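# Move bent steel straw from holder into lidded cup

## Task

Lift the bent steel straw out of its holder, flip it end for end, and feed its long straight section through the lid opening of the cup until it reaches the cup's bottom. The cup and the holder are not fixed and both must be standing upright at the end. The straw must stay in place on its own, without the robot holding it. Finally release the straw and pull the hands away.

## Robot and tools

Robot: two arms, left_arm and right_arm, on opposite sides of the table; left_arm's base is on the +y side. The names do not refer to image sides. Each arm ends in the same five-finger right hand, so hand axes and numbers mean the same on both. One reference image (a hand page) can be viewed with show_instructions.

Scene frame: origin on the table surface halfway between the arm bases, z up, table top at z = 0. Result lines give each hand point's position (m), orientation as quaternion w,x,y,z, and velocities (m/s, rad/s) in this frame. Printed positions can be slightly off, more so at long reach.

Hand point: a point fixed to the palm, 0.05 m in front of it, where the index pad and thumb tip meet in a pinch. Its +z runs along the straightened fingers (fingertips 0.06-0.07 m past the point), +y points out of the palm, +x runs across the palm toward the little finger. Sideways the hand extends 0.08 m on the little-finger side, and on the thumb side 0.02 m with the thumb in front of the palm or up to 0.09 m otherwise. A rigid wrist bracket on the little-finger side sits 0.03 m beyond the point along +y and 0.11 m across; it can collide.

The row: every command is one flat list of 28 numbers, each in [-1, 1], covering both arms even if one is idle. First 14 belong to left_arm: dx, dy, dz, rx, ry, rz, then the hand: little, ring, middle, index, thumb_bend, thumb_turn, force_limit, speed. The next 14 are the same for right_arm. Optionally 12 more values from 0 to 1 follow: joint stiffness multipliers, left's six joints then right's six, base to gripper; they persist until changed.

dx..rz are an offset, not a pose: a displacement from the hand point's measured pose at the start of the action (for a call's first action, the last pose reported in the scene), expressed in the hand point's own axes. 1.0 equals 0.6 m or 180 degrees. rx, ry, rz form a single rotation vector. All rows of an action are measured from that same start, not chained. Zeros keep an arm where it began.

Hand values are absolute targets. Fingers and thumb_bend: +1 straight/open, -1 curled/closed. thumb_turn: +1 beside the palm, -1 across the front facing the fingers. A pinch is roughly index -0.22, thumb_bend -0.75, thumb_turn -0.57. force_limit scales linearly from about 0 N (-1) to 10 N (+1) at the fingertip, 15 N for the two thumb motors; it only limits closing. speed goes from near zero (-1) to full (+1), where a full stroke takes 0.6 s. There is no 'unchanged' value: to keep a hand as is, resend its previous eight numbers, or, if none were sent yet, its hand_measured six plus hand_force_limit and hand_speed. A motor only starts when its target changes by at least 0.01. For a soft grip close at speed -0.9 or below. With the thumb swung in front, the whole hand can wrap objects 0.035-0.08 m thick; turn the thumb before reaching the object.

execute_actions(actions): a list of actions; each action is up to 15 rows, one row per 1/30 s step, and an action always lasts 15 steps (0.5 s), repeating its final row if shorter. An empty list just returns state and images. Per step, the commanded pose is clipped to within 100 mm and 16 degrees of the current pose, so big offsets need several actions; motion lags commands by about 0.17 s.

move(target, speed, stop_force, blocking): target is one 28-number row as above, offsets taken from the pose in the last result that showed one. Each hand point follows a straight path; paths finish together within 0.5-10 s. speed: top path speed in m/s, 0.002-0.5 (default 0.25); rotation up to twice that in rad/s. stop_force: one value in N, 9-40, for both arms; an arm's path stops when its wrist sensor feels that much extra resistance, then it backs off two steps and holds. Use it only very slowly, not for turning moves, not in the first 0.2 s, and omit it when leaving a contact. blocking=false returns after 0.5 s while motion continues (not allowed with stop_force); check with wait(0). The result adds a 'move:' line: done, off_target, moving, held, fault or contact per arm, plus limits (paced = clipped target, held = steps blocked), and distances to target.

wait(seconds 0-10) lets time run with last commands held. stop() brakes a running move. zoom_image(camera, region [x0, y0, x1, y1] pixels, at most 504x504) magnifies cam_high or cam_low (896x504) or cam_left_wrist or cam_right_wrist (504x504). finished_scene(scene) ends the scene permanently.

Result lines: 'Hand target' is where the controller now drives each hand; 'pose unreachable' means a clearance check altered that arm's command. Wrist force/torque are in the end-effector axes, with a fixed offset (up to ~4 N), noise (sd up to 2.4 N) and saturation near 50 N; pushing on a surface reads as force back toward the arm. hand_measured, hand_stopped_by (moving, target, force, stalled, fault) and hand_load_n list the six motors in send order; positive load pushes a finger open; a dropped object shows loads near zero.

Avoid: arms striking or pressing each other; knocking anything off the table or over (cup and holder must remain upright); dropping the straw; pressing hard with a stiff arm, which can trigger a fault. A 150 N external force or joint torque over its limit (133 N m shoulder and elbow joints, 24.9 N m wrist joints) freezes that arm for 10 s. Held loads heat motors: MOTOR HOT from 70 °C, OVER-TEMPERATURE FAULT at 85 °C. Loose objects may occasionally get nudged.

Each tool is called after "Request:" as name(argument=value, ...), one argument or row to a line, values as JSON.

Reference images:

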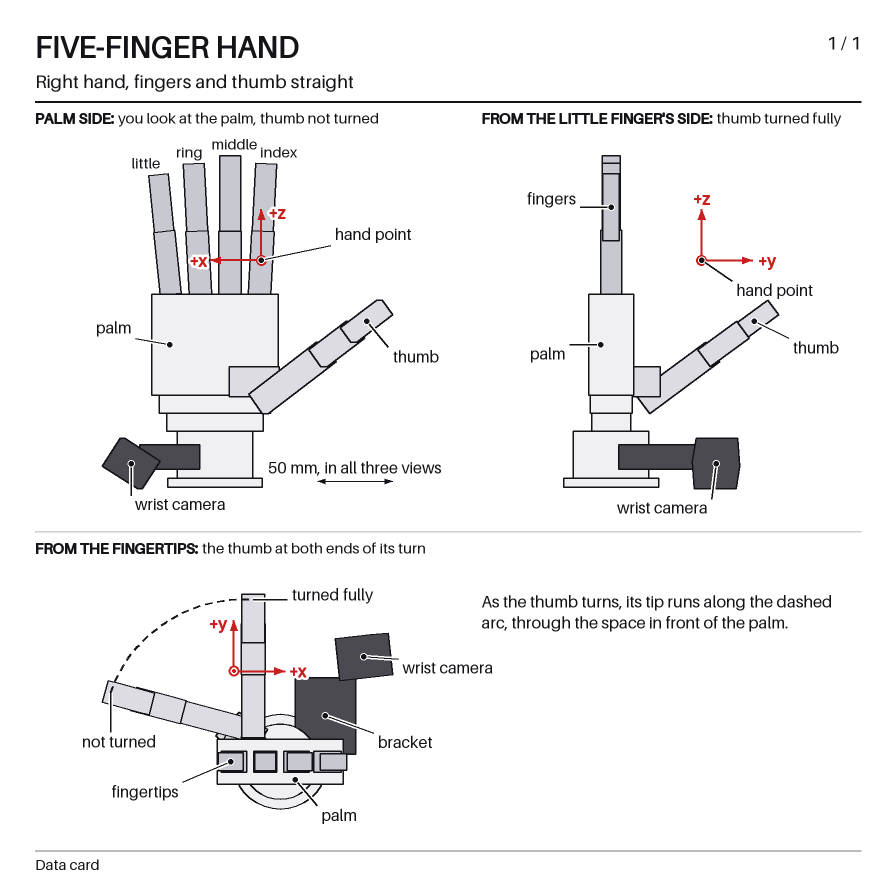

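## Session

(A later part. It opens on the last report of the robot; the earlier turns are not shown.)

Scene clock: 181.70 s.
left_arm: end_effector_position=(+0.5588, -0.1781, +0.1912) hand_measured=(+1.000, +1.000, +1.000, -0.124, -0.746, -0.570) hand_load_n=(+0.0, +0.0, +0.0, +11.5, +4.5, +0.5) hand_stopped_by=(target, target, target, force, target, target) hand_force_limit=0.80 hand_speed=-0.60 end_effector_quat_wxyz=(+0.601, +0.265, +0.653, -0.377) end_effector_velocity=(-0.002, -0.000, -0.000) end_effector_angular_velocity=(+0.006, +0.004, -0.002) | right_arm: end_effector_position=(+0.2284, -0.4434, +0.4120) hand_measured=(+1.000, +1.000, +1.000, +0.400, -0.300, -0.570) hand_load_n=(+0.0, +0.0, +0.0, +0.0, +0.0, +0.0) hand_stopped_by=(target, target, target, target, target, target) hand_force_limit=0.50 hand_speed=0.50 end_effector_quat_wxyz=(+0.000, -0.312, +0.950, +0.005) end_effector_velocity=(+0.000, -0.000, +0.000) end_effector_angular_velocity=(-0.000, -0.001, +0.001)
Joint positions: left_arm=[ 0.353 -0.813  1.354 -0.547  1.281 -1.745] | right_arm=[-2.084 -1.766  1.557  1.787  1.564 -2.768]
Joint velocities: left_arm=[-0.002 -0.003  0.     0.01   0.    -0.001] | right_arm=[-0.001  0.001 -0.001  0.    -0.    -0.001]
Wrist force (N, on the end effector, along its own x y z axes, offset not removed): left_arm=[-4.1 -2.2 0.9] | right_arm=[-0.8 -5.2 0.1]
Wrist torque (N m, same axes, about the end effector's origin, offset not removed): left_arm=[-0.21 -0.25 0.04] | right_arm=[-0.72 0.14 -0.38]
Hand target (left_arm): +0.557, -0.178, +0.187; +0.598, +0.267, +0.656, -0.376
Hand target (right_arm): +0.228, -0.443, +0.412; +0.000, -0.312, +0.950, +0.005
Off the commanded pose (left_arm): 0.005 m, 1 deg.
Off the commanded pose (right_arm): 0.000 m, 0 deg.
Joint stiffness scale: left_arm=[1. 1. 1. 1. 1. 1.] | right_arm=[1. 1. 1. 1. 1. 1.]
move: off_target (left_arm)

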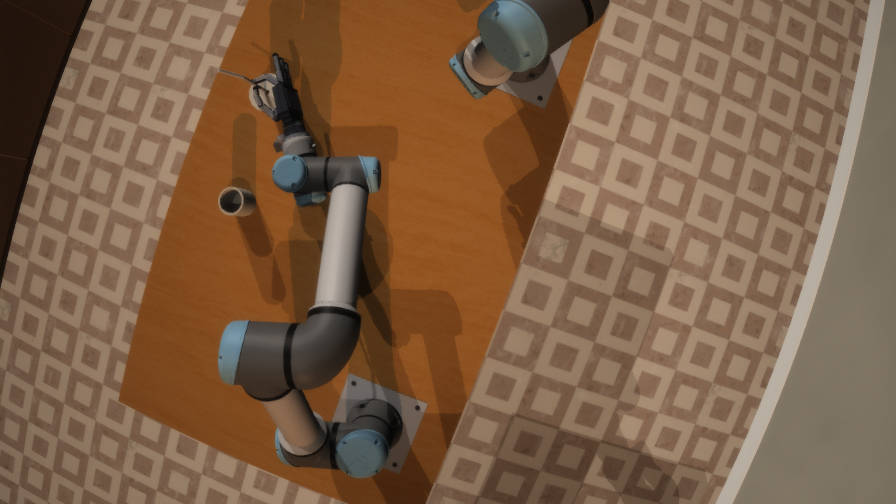

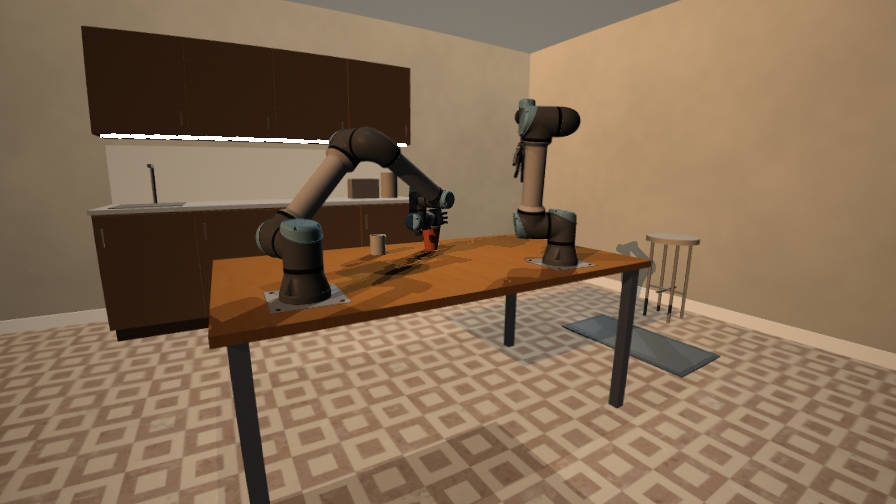

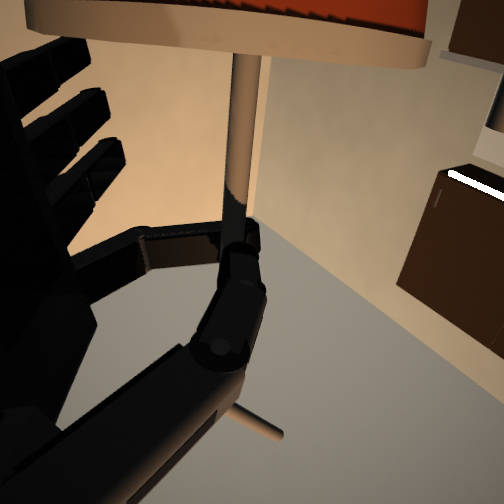

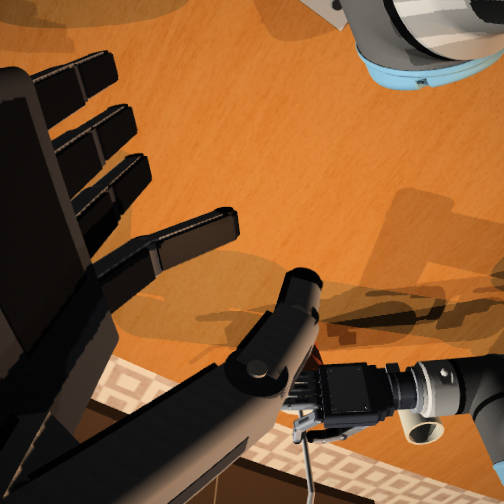

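Request:
move(
  target=[0.018,-0.008,0,0,0.004,0,1,1,1,-0.4,-0.75,-0.57,0.8,-0.6,0,0,0,0,0,0,1,1,1,0.4,-0.3,-0.57,0.5,0.5],
  speed=0.01,
)

Request:
zoom_image(
  camera="cam_high",
  region=[245,70,285,110],
)

Scene clock: 185.63 s.
left_arm: end_effector_position=(+0.5546, -0.1810, +0.1906) hand_measured=(+1.000, +1.000, +1.000, -0.124, -0.746, -0.570) hand_load_n=(+0.0, +0.0, +0.0, +11.5, +4.5, +1.5) hand_stopped_by=(target, target, target, force, target, target) hand_force_limit=0.80 hand_speed=-0.60 end_effector_quat_wxyz=(+0.600, +0.265, +0.653, -0.378) end_effector_velocity=(-0.001, -0.001, -0.001) end_effector_angular_velocity=(-0.001, +0.002, -0.000) | right_arm: end_effector_position=(+0.2284, -0.4434, +0.4120) hand_measured=(+1.000, +1.000, +1.000, +0.400, -0.300, -0.570) hand_load_n=(+0.0, +0.0, +0.0, +0.0, +0.0, +0.0) hand_stopped_by=(target, target, target, target, target, target) hand_force_limit=0.50 hand_speed=0.50 end_effector_quat_wxyz=(+0.000, -0.312, +0.950, +0.005) end_effector_velocity=(-0.000, +0.000, -0.000) end_effector_angular_velocity=(+0.001, +0.000, +0.001)
Joint positions: left_arm=[ 0.346 -0.812  1.353 -0.547  1.275 -1.746] | right_arm=[-2.084 -1.766  1.557  1.787  1.564 -2.768]
Joint velocities: left_arm=[-0.002  0.002 -0.002  0.    -0.002 -0.002] | right_arm=[-0.    -0.     0.001 -0.    -0.001 -0.001]
Wrist force (N, on the end effector, along its own x y z axes, offset not removed): left_arm=[-7.4 -2.4 0.0] | right_arm=[-0.2 1.6 0.3]
Wrist torque (N m, same axes, about the end effector's origin, offset not removed): left_arm=[-0.14 -0.01 -0.06] | right_arm=[0.48 0.05 0.03]
Hand target (left_arm): +0.553, -0.182, +0.181; +0.597, +0.267, +0.657, -0.376
Hand target (right_arm): +0.228, -0.443, +0.412; +0.000, -0.312, +0.950, +0.005
Off the commanded pose (left_arm): 0.009 m, 1 deg.
Off the commanded pose (right_arm): 0.000 m, 0 deg.
Joint stiffness scale: left_arm=[1. 1. 1. 1. 1. 1.] | right_arm=[1. 1. 1. 1. 1. 1.]
move: off_target (left_arm)

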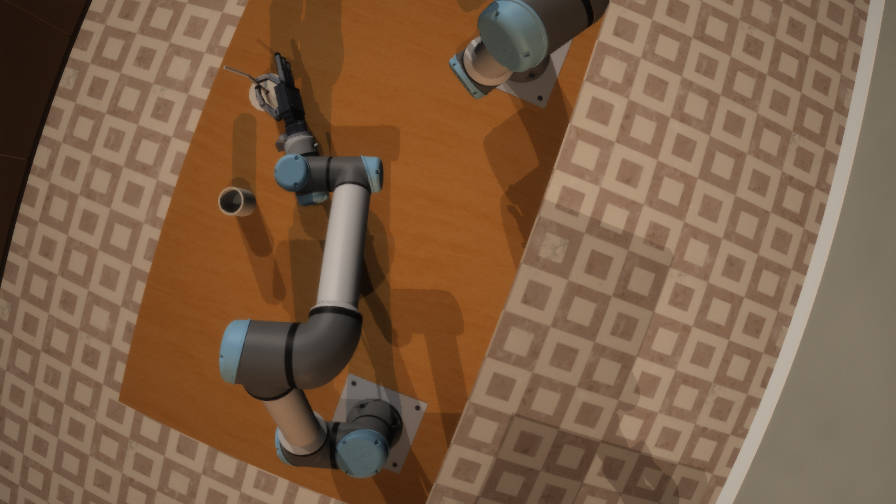

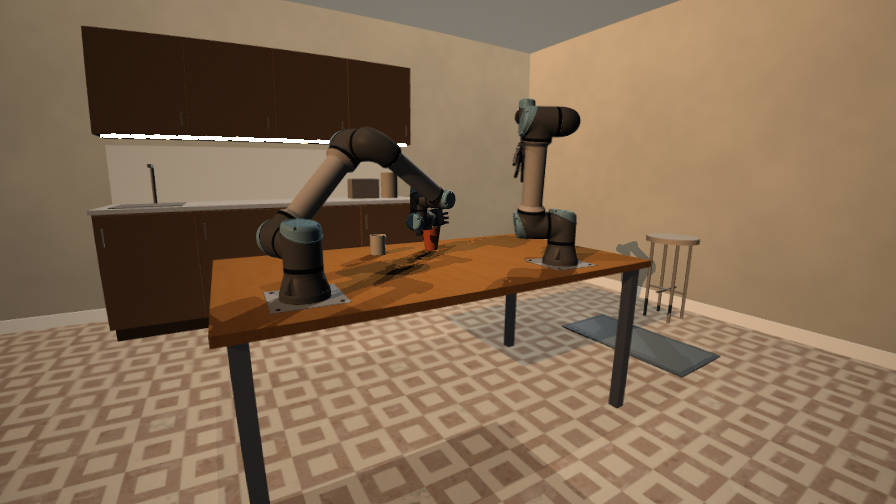

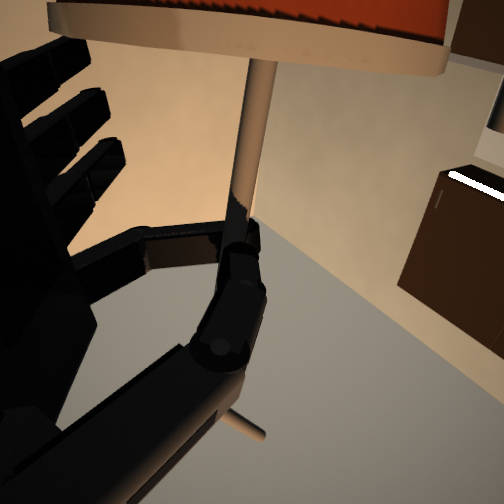

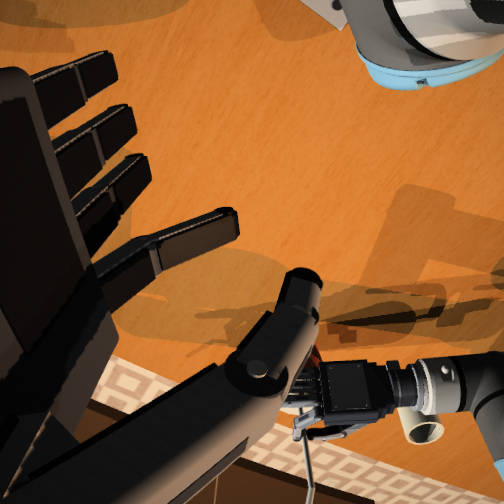

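Region (245, 70, 285, 110) of cam_high's 896x504 image, scaled by 12.600, with more detail than that image has.

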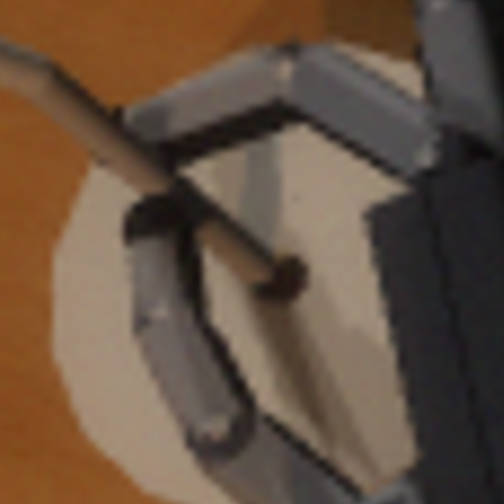

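Request:
move(
  target=[-0.012,-0.002,0,0,0,0,1,1,1,-0.4,-0.75,-0.57,0.8,-0.6,0,0,0,0,0,0,1,1,1,0.4,-0.3,-0.57,0.5,0.5],
  speed=0.015,
)

Request:
move(
  target=[0,-0.005,0,0,0,0,1,1,1,-0.4,-0.75,-0.57,0.8,-0.6,0,0,0,0,0,0,1,1,1,0.4,-0.3,-0.57,0.5,0.5],
  speed=0.01,
)

Request:
zoom_image(
  camera="cam_high",
  region=[245,70,285,110],
)

Request:
move(
  target=[0.022,0.002,0,0,0.004,0,1,1,1,-0.4,-0.75,-0.57,0.8,-0.6,0,0,0,0,0,0,1,1,1,0.4,-0.3,-0.57,0.5,0.5],
  speed=0.015,
)

Request:
zoom_image(
  camera="cam_high",
  region=[245,70,285,110],
)

Scene clock: 191.83 s.
left_arm: end_effector_position=(+0.5541, -0.1802, +0.1924) hand_measured=(+1.000, +1.000, +1.000, -0.124, -0.746, -0.570) hand_load_n=(+0.0, +0.0, +0.0, +11.0, +5.0, +0.5) hand_stopped_by=(target, target, target, force, target, target) hand_force_limit=0.80 hand_speed=-0.60 end_effector_quat_wxyz=(+0.599, +0.266, +0.655, -0.376) end_effector_velocity=(-0.001, +0.001, +0.007) end_effector_angular_velocity=(+0.001, +0.001, -0.000) | right_arm: end_effector_position=(+0.2284, -0.4434, +0.4120) hand_measured=(+1.000, +1.000, +1.000, +0.400, -0.300, -0.570) hand_load_n=(+0.0, +0.0, +0.0, +0.0, +0.0, +0.0) hand_stopped_by=(target, target, target, target, target, target) hand_force_limit=0.50 hand_speed=0.50 end_effector_quat_wxyz=(+0.000, -0.312, +0.950, +0.005) end_effector_velocity=(-0.000, +0.000, -0.000) end_effector_angular_velocity=(-0.001, -0.000, +0.001)
Joint positions: left_arm=[ 0.346 -0.817  1.352 -0.535  1.275 -1.747] | right_arm=[-2.084 -1.766  1.557  1.787  1.564 -2.768]
Joint velocities: left_arm=[-0.001 -0.013  0.001  0.013 -0.001 -0.001] | right_arm=[ 0.002 -0.001  0.001 -0.001  0.001  0.001]
Wrist force (N, on the end effector, along its own x y z axes, offset not removed): left_arm=[1.2 -1.0 1.0] | right_arm=[4.4 1.1 -1.6]
Wrist torque (N m, same axes, about the end effector's origin, offset not removed): left_arm=[-0.27 -0.28 -0.01] | right_arm=[0.47 -0.69 0.27]
Hand target (left_arm): +0.555, -0.181, +0.198; +0.600, +0.265, +0.653, -0.378
Hand target (right_arm): +0.228, -0.443, +0.412; +0.000, -0.312, +0.950, +0.005
Off the commanded pose (left_arm): 0.006 m, 0 deg.
Off the commanded pose (right_arm): 0.000 m, 0 deg.
Joint stiffness scale: left_arm=[1. 1. 1. 1. 1. 1.] | right_arm=[1. 1. 1. 1. 1. 1.]
move: off_target (left_arm)

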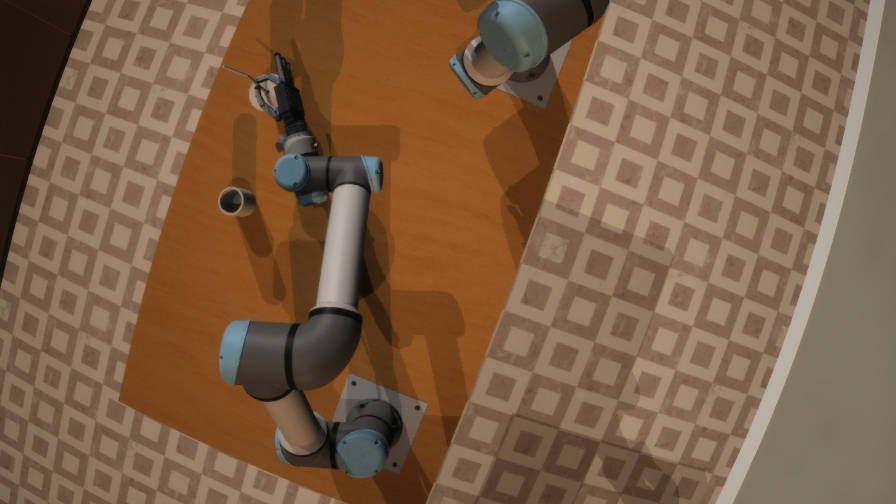

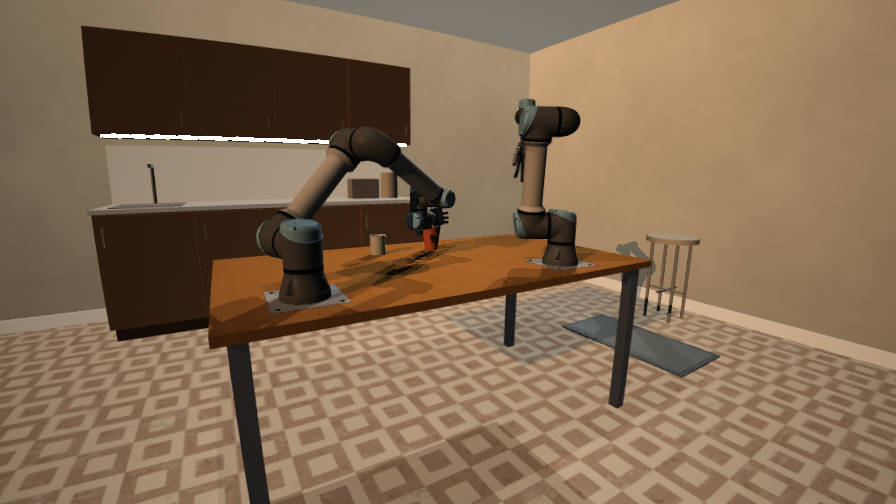

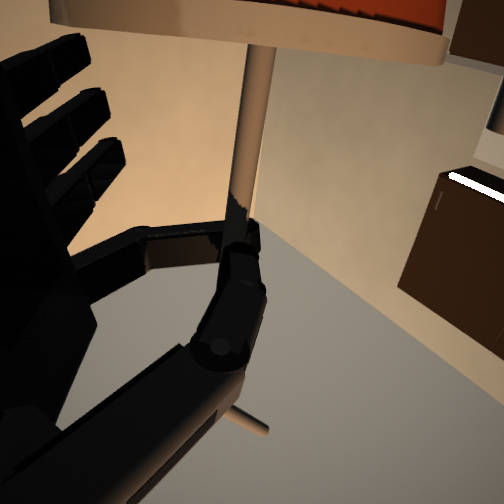

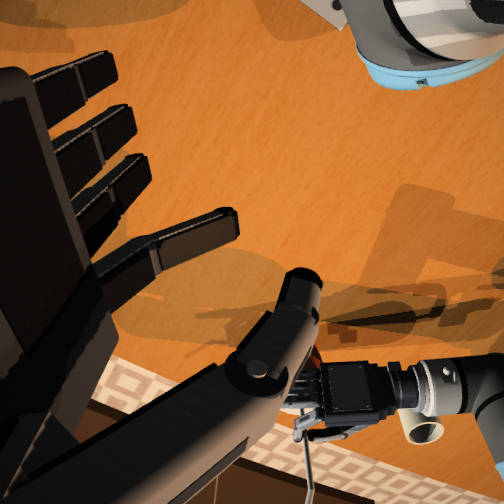

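Scene clock: 192.53 s.
left_arm: end_effector_position=(+0.5529, -0.1808, +0.1928) hand_measured=(+1.000, +1.000, +1.000, -0.124, -0.746, -0.570) hand_load_n=(+0.0, +0.0, +0.0, +11.0, +5.0, +0.5) hand_stopped_by=(target, target, target, force, target, target) hand_force_limit=0.80 hand_speed=-0.60 end_effector_quat_wxyz=(+0.599, +0.266, +0.655, -0.376) end_effector_velocity=(-0.003, -0.002, +0.001) end_effector_angular_velocity=(+0.001, -0.001, -0.001) | right_arm: end_effector_position=(+0.2284, -0.4434, +0.4120) hand_measured=(+1.000, +1.000, +1.000, +0.400, -0.300, -0.570) hand_load_n=(+0.0, +0.0, +0.0, +0.0, +0.0, +0.0) hand_stopped_by=(target, target, target, target, target, target) hand_force_limit=0.50 hand_speed=0.50 end_effector_quat_wxyz=(+0.000, -0.312, +0.950, +0.005) end_effector_velocity=(+0.000, +0.000, +0.000) end_effector_angular_velocity=(-0.000, -0.001, +0.000)
Joint positions: left_arm=[ 0.343 -0.818  1.352 -0.534  1.272 -1.747] | right_arm=[-2.084 -1.766  1.557  1.787  1.564 -2.768]
Joint velocities: left_arm=[-0.005 -0.    -0.001  0.001 -0.004  0.002] | right_arm=[ 0.001  0.    -0.001 -0.001 -0.     0.001]
Wrist force (N, on the end effector, along its own x y z axes, offset not removed): left_arm=[-0.3 -1.9 -0.5] | right_arm=[1.0 1.5 3.0]
Wrist torque (N m, same axes, about the end effector's origin, offset not removed): left_arm=[-0.28 0.00 0.02] | right_arm=[0.40 -0.50 0.01]
Hand target (left_arm): +0.552, -0.182, +0.193; +0.599, +0.266, +0.655, -0.376
Hand target (right_arm): +0.228, -0.443, +0.412; +0.000, -0.312, +0.950, +0.005
Off the commanded pose (left_arm): 0.002 m, 0 deg.
Off the commanded pose (right_arm): 0.000 m, 0 deg.
Joint stiffness scale: left_arm=[1. 1. 1. 1. 1. 1.] | right_arm=[1. 1. 1. 1. 1. 1.]
move: done

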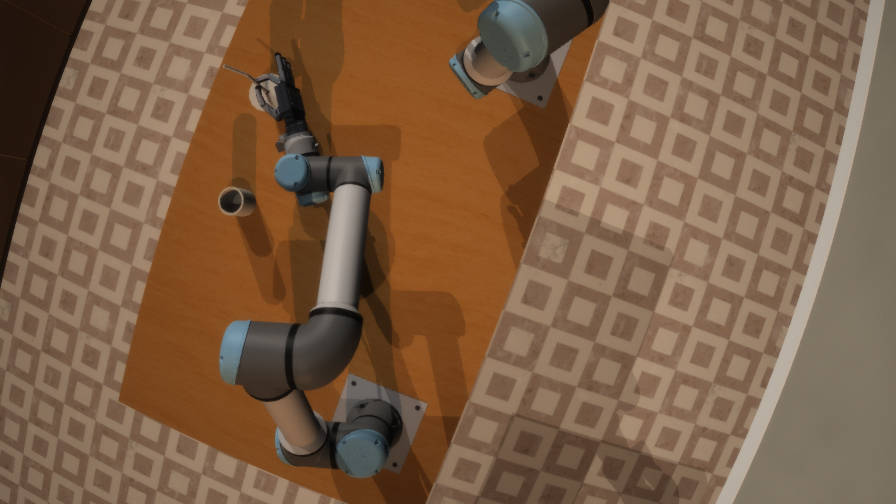

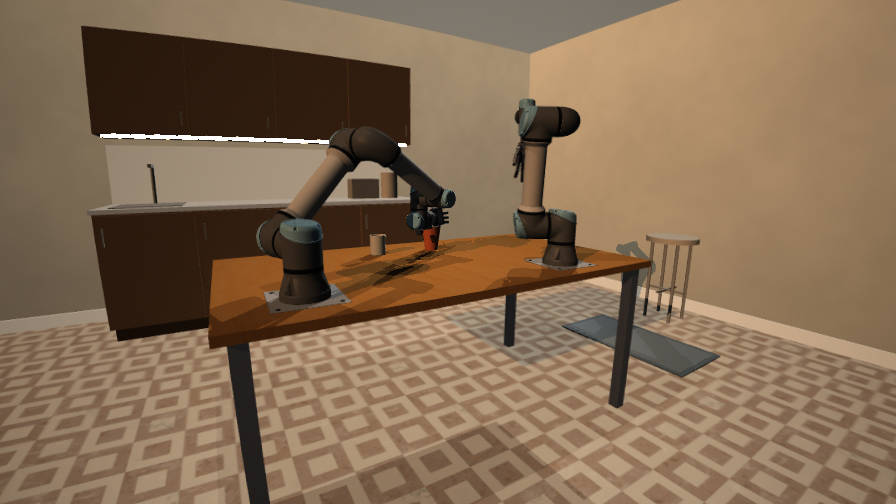

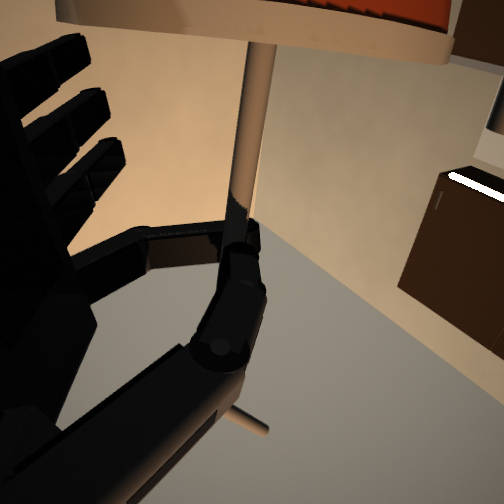

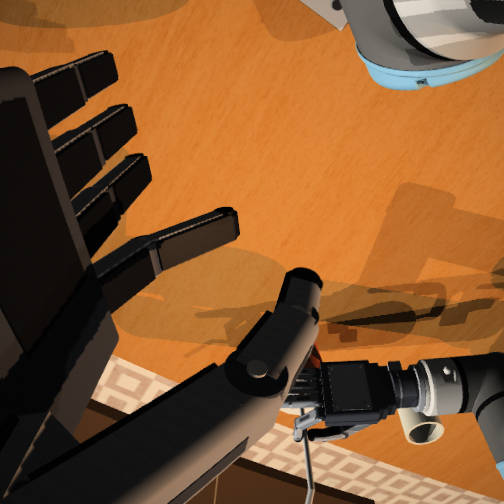

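Region (245, 70, 285, 110) of cam_high's 896x504 image, scaled by 12.600, with more detail than that image has.

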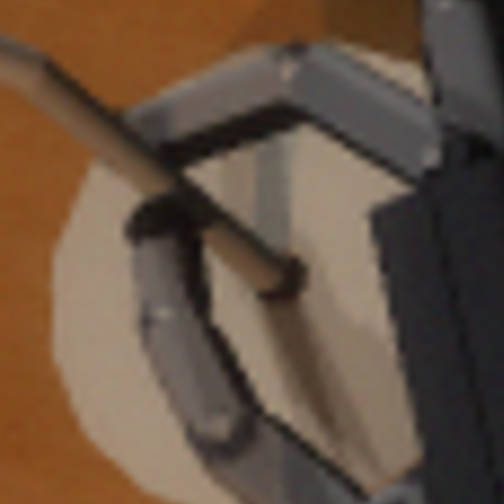

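Scene clock: 193.63 s.
left_arm: end_effector_position=(+0.5530, -0.1815, +0.1903) hand_measured=(+1.000, +1.000, +1.000, -0.124, -0.746, -0.570) hand_load_n=(+0.0, +0.0, +0.0, +11.5, +5.0, +2.0) hand_stopped_by=(target, target, target, force, target, target) hand_force_limit=0.80 hand_speed=-0.60 end_effector_quat_wxyz=(+0.599, +0.265, +0.655, -0.377) end_effector_velocity=(+0.000, -0.001, +0.001) end_effector_angular_velocity=(-0.006, -0.001, -0.000) | right_arm: end_effector_position=(+0.2284, -0.4434, +0.4120) hand_measured=(+1.000, +1.000, +1.000, +0.400, -0.300, -0.570) hand_load_n=(+0.0, +0.0, +0.0, +0.0, +0.0, +0.0) hand_stopped_by=(target, target, target, target, target, target) hand_force_limit=0.50 hand_speed=0.50 end_effector_quat_wxyz=(+0.000, -0.312, +0.950, +0.005) end_effector_velocity=(+0.000, -0.000, -0.000) end_effector_angular_velocity=(+0.002, +0.001, -0.000)
Joint positions: left_arm=[ 0.343 -0.813  1.352 -0.541  1.272 -1.748] | right_arm=[-2.084 -1.766  1.557  1.787  1.564 -2.768]
Joint velocities: left_arm=[ 0.     0.002 -0.001 -0.006  0.    -0.001] | right_arm=[-0.001  0.001  0.001  0.    -0.001 -0.001]
Wrist force (N, on the end effector, along its own x y z axes, offset not removed): left_arm=[-4.5 -2.1 1.0] | right_arm=[2.2 -1.4 -0.9]
Wrist torque (N m, same axes, about the end effector's origin, offset not removed): left_arm=[-0.13 -0.43 0.08] | right_arm=[-0.07 -0.15 -0.11]
Hand target (left_arm): +0.552, -0.181, +0.180; +0.595, +0.268, +0.659, -0.375
Hand target (right_arm): +0.228, -0.443, +0.412; +0.000, -0.312, +0.950, +0.005
Off the commanded pose (left_arm): 0.011 m, 1 deg.
Off the commanded pose (right_arm): 0.000 m, 0 deg.
Joint stiffness scale: left_arm=[1. 1. 1. 1. 1. 1.] | right_arm=[1. 1. 1. 1. 1. 1.]
move: off_target (left_arm)

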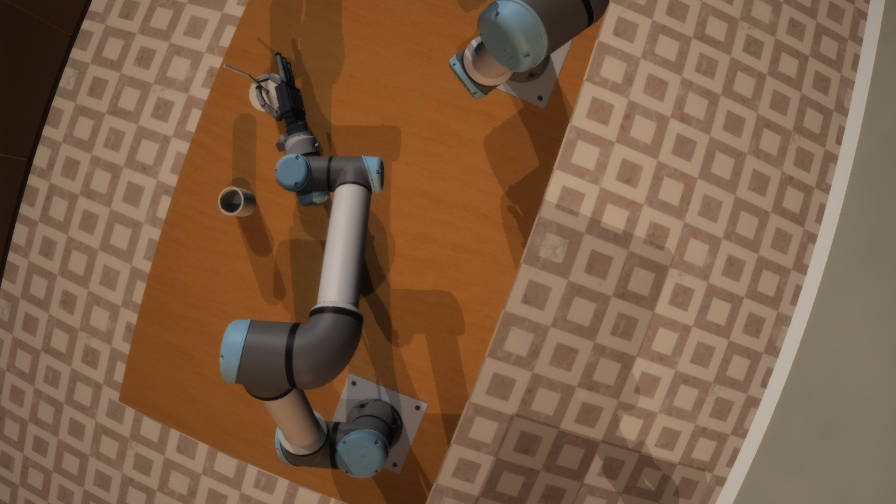

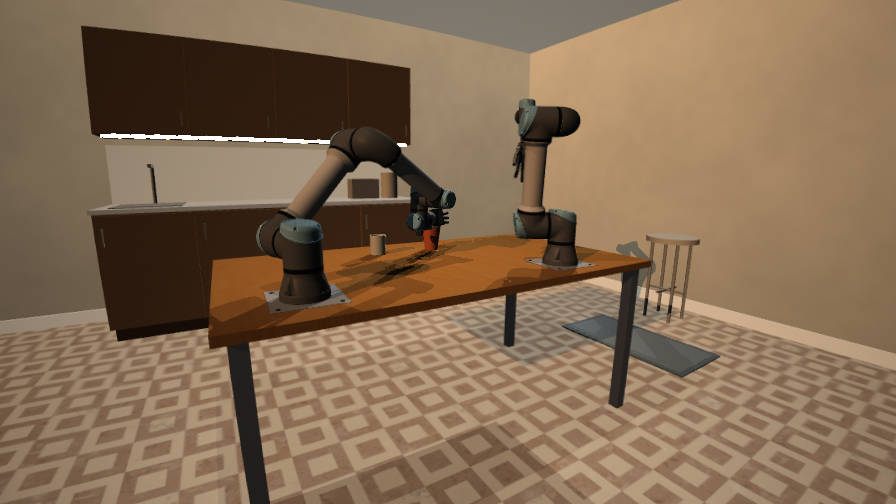

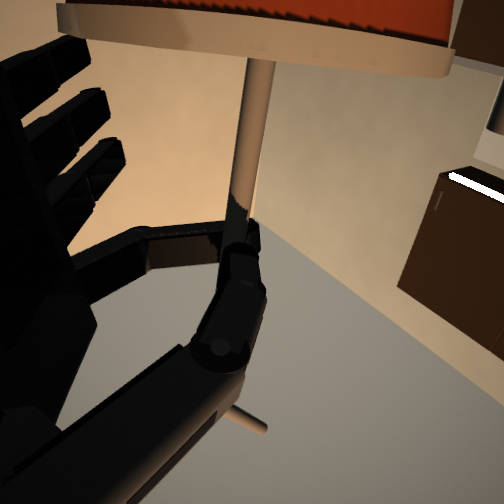

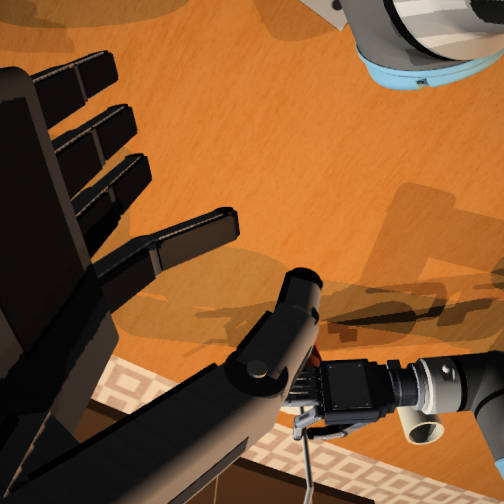

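Region (245, 70, 285, 110) of cam_high's 896x504 image, scaled by 12.600, with more detail than that image has.

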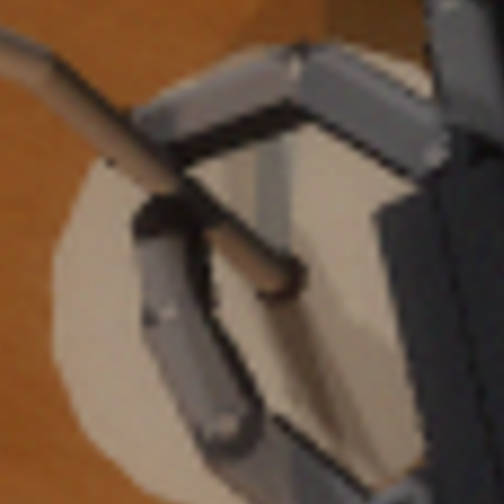

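Request:
move(
  target=[0.03,0.004,-0.002,0,0.008,-0.015,1,1,1,-0.4,-0.75,-0.57,0.8,-0.6,0,0,0,0,0,0,1,1,1,0.4,-0.3,-0.57,0.5,0.5],
  speed=0.015,
)

Request:
zoom_image(
  camera="cam_high",
  region=[245,70,285,110],
)

Scene clock: 200.63 s.
left_arm: end_effector_position=(+0.5527, -0.1820, +0.1877) hand_measured=(+1.000, +1.000, +1.000, -0.124, -0.746, -0.570) hand_load_n=(+0.0, +0.0, +0.0, +11.0, +5.0, +4.0) hand_stopped_by=(target, target, target, force, target, target) hand_force_limit=0.80 hand_speed=-0.60 end_effector_quat_wxyz=(+0.588, +0.250, +0.661, -0.393) end_effector_velocity=(-0.001, -0.001, -0.002) end_effector_angular_velocity=(-0.001, +0.015, -0.003) | right_arm: end_effector_position=(+0.2284, -0.4434, +0.4120) hand_measured=(+1.000, +1.000, +1.000, +0.400, -0.300, -0.570) hand_load_n=(+0.0, +0.0, +0.0, +0.0, +0.0, +0.0) hand_stopped_by=(target, target, target, target, target, target) hand_force_limit=0.50 hand_speed=0.50 end_effector_quat_wxyz=(+0.000, -0.312, +0.950, +0.005) end_effector_velocity=(+0.000, -0.000, -0.001) end_effector_angular_velocity=(+0.001, +0.001, -0.001)
Joint positions: left_arm=[ 0.342 -0.814  1.351 -0.537  1.275 -1.798] | right_arm=[-2.084 -1.766  1.557  1.787  1.564 -2.768]
Joint velocities: left_arm=[-0.001  0.    -0.002  0.01   0.002 -0.016] | right_arm=[-0.002  0.001  0.002 -0.001 -0.    -0.   ]
Wrist force (N, on the end effector, along its own x y z axes, offset not removed): left_arm=[-11.0 -5.7 -0.9] | right_arm=[2.7 0.5 1.9]
Wrist torque (N m, same axes, about the end effector's origin, offset not removed): left_arm=[-0.29 -0.29 0.01] | right_arm=[0.14 -0.63 0.04]
Hand target (left_arm): +0.552, -0.181, +0.172; +0.581, +0.254, +0.668, -0.388
Hand target (right_arm): +0.228, -0.443, +0.412; +0.000, -0.312, +0.950, +0.005
Off the commanded pose (left_arm): 0.016 m, 1 deg.
Off the commanded pose (right_arm): 0.000 m, 0 deg.
Joint stiffness scale: left_arm=[1. 1. 1. 1. 1. 1.] | right_arm=[1. 1. 1. 1. 1. 1.]
move: off_target (left_arm)

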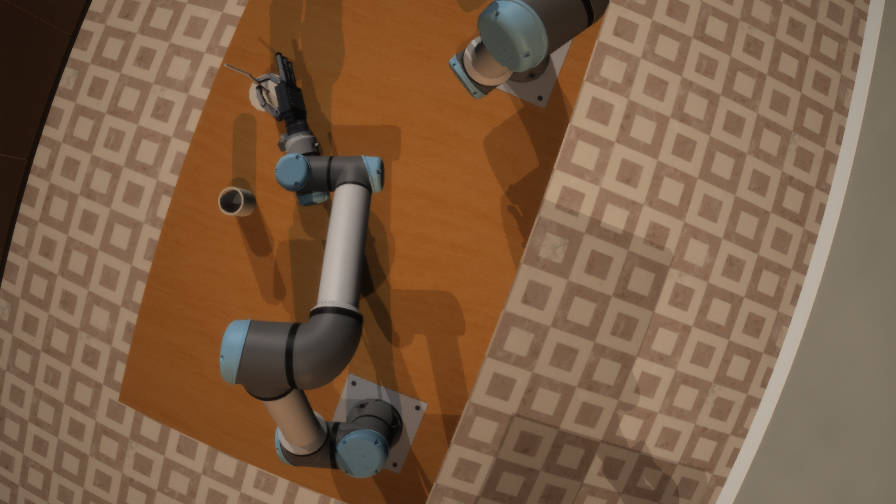

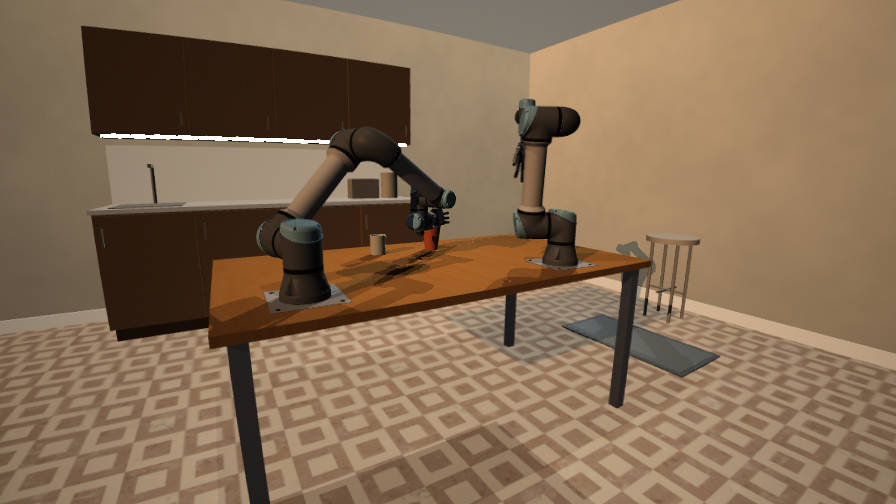

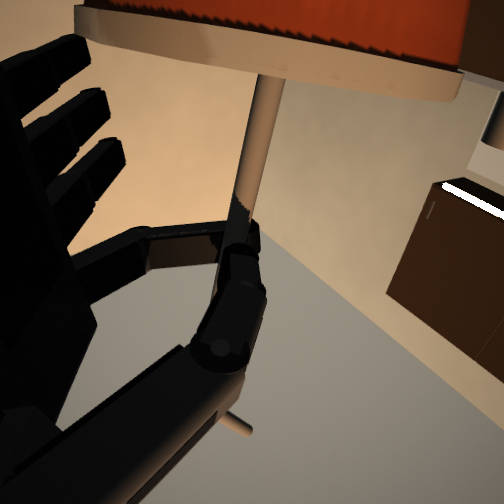

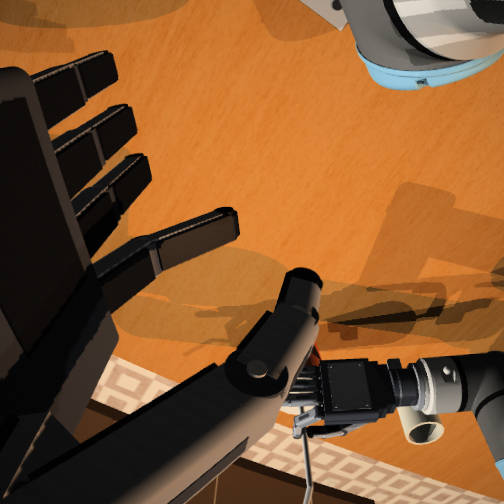

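Region (245, 70, 285, 110) of cam_high's 896x504 image, scaled by 12.600, with more detail than that image has.

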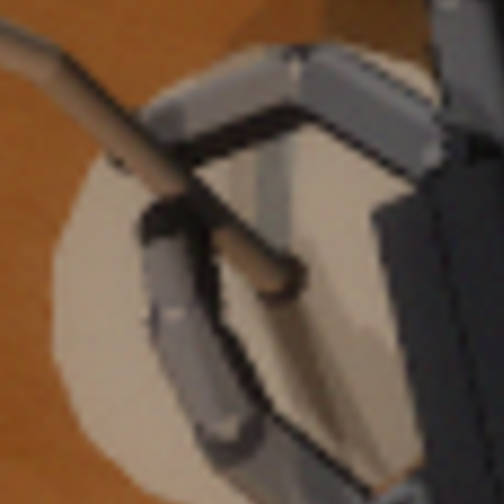

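Request:
execute_actions(
  actions=[
    [[-0.015,-0.003,0,0,0,0,1,1,1,-0.4,-0.75,-0.57,0.8,-0.6,0,0,0,0,0,0,1,1,1,0.4,-0.3,-0.57,0.5,0.5]],
    [[0,-0.002,-0.001,0,0.005,0,1,1,1,-0.4,-0.75,-0.57,0.8,-0.6,0,0,0,0,0,0,1,1,1,0.4,-0.3,-0.57,0.5,0.5]],
    [[0,0,0,0,0,0,1,1,1,-0.4,-0.75,-0.57,0.8,-0.6,0,0,0,0,0,0,1,1,1,0.4,-0.3,-0.57,0.5,0.5]],
  ],
)

Request:
zoom_image(
  camera="cam_high",
  region=[245,70,285,110],
)

Scene clock: 206.43 s.
left_arm: end_effector_position=(+0.5515, -0.1799, +0.1888) hand_measured=(+1.000, +1.000, +1.000, -0.124, -0.746, -0.570) hand_load_n=(+0.0, +0.0, +0.0, +11.5, +4.5, +1.5) hand_stopped_by=(target, target, target, force, target, target) hand_force_limit=0.80 hand_speed=-0.60 end_effector_quat_wxyz=(+0.581, +0.255, +0.669, -0.388) end_effector_velocity=(-0.001, -0.000, -0.000) end_effector_angular_velocity=(-0.001, +0.003, -0.001) | right_arm: end_effector_position=(+0.2284, -0.4434, +0.4120) hand_measured=(+1.000, +1.000, +1.000, +0.400, -0.300, -0.570) hand_load_n=(+0.0, +0.0, +0.0, +0.0, +0.0, +0.0) hand_stopped_by=(target, target, target, target, target, target) hand_force_limit=0.50 hand_speed=0.50 end_effector_quat_wxyz=(+0.000, -0.312, +0.950, +0.005) end_effector_velocity=(-0.000, -0.000, -0.000) end_effector_angular_velocity=(-0.000, +0.001, +0.000)
Joint positions: left_arm=[ 0.342 -0.823  1.348 -0.499  1.277 -1.803] | right_arm=[-2.084 -1.766  1.557  1.787  1.564 -2.768]
Joint velocities: left_arm=[-0.001 -0.    -0.     0.001  0.    -0.003] | right_arm=[-0.     0.     0.     0.     0.001 -0.001]
Wrist force (N, on the end effector, along its own x y z axes, offset not removed): left_arm=[-1.6 -2.3 1.9] | right_arm=[1.0 1.5 -2.3]
Wrist torque (N m, same axes, about the end effector's origin, offset not removed): left_arm=[-0.29 -0.07 -0.02] | right_arm=[0.44 0.08 0.11]
Hand target (left_arm): +0.552, -0.180, +0.189; +0.581, +0.255, +0.669, -0.388
Hand target (right_arm): +0.228, -0.443, +0.412; +0.000, -0.312, +0.950, +0.005
Off the commanded pose (left_arm): 0.000 m, 0 deg.
Off the commanded pose (right_arm): 0.000 m, 0 deg.
Joint stiffness scale: left_arm=[1. 1. 1. 1. 1. 1.] | right_arm=[1. 1. 1. 1. 1. 1.]

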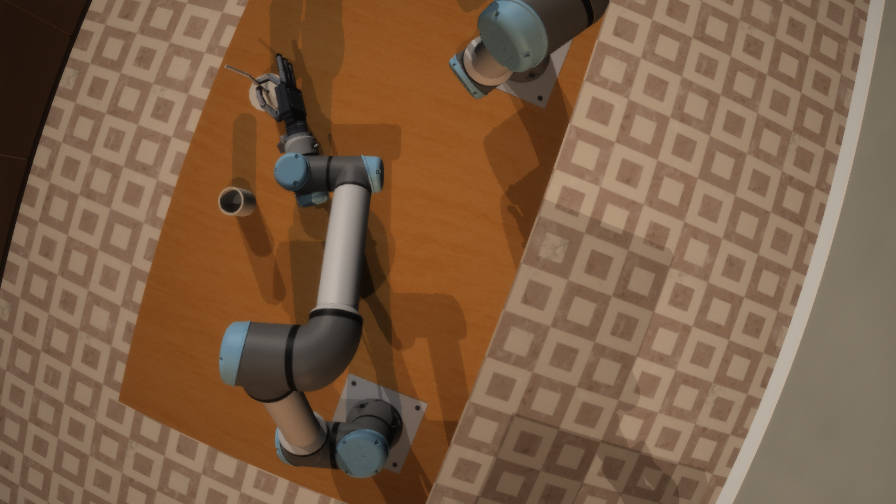

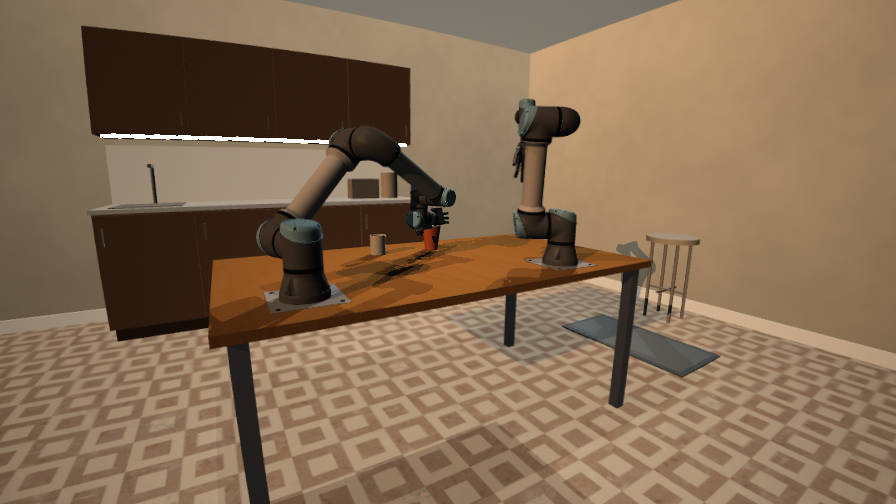

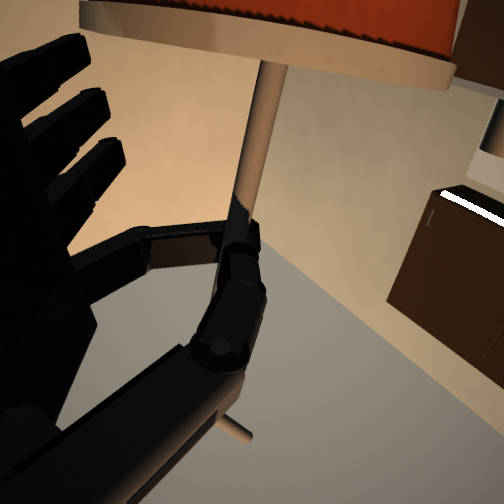

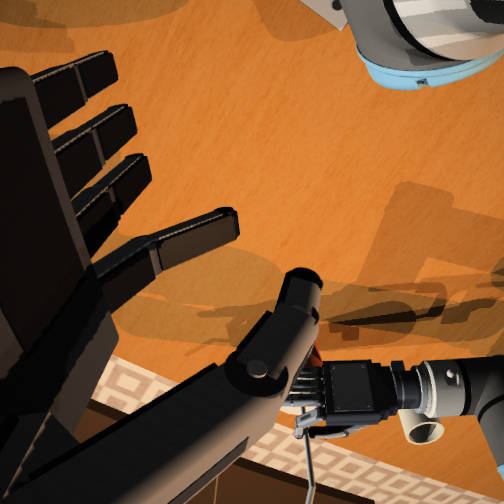

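Region (245, 70, 285, 110) of cam_high's 896x504 image, scaled by 12.600, with more detail than that image has.

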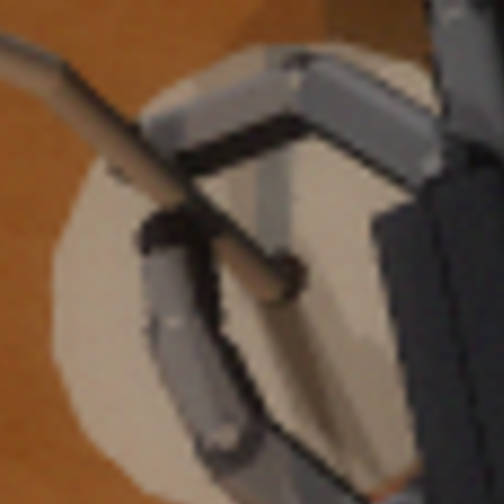

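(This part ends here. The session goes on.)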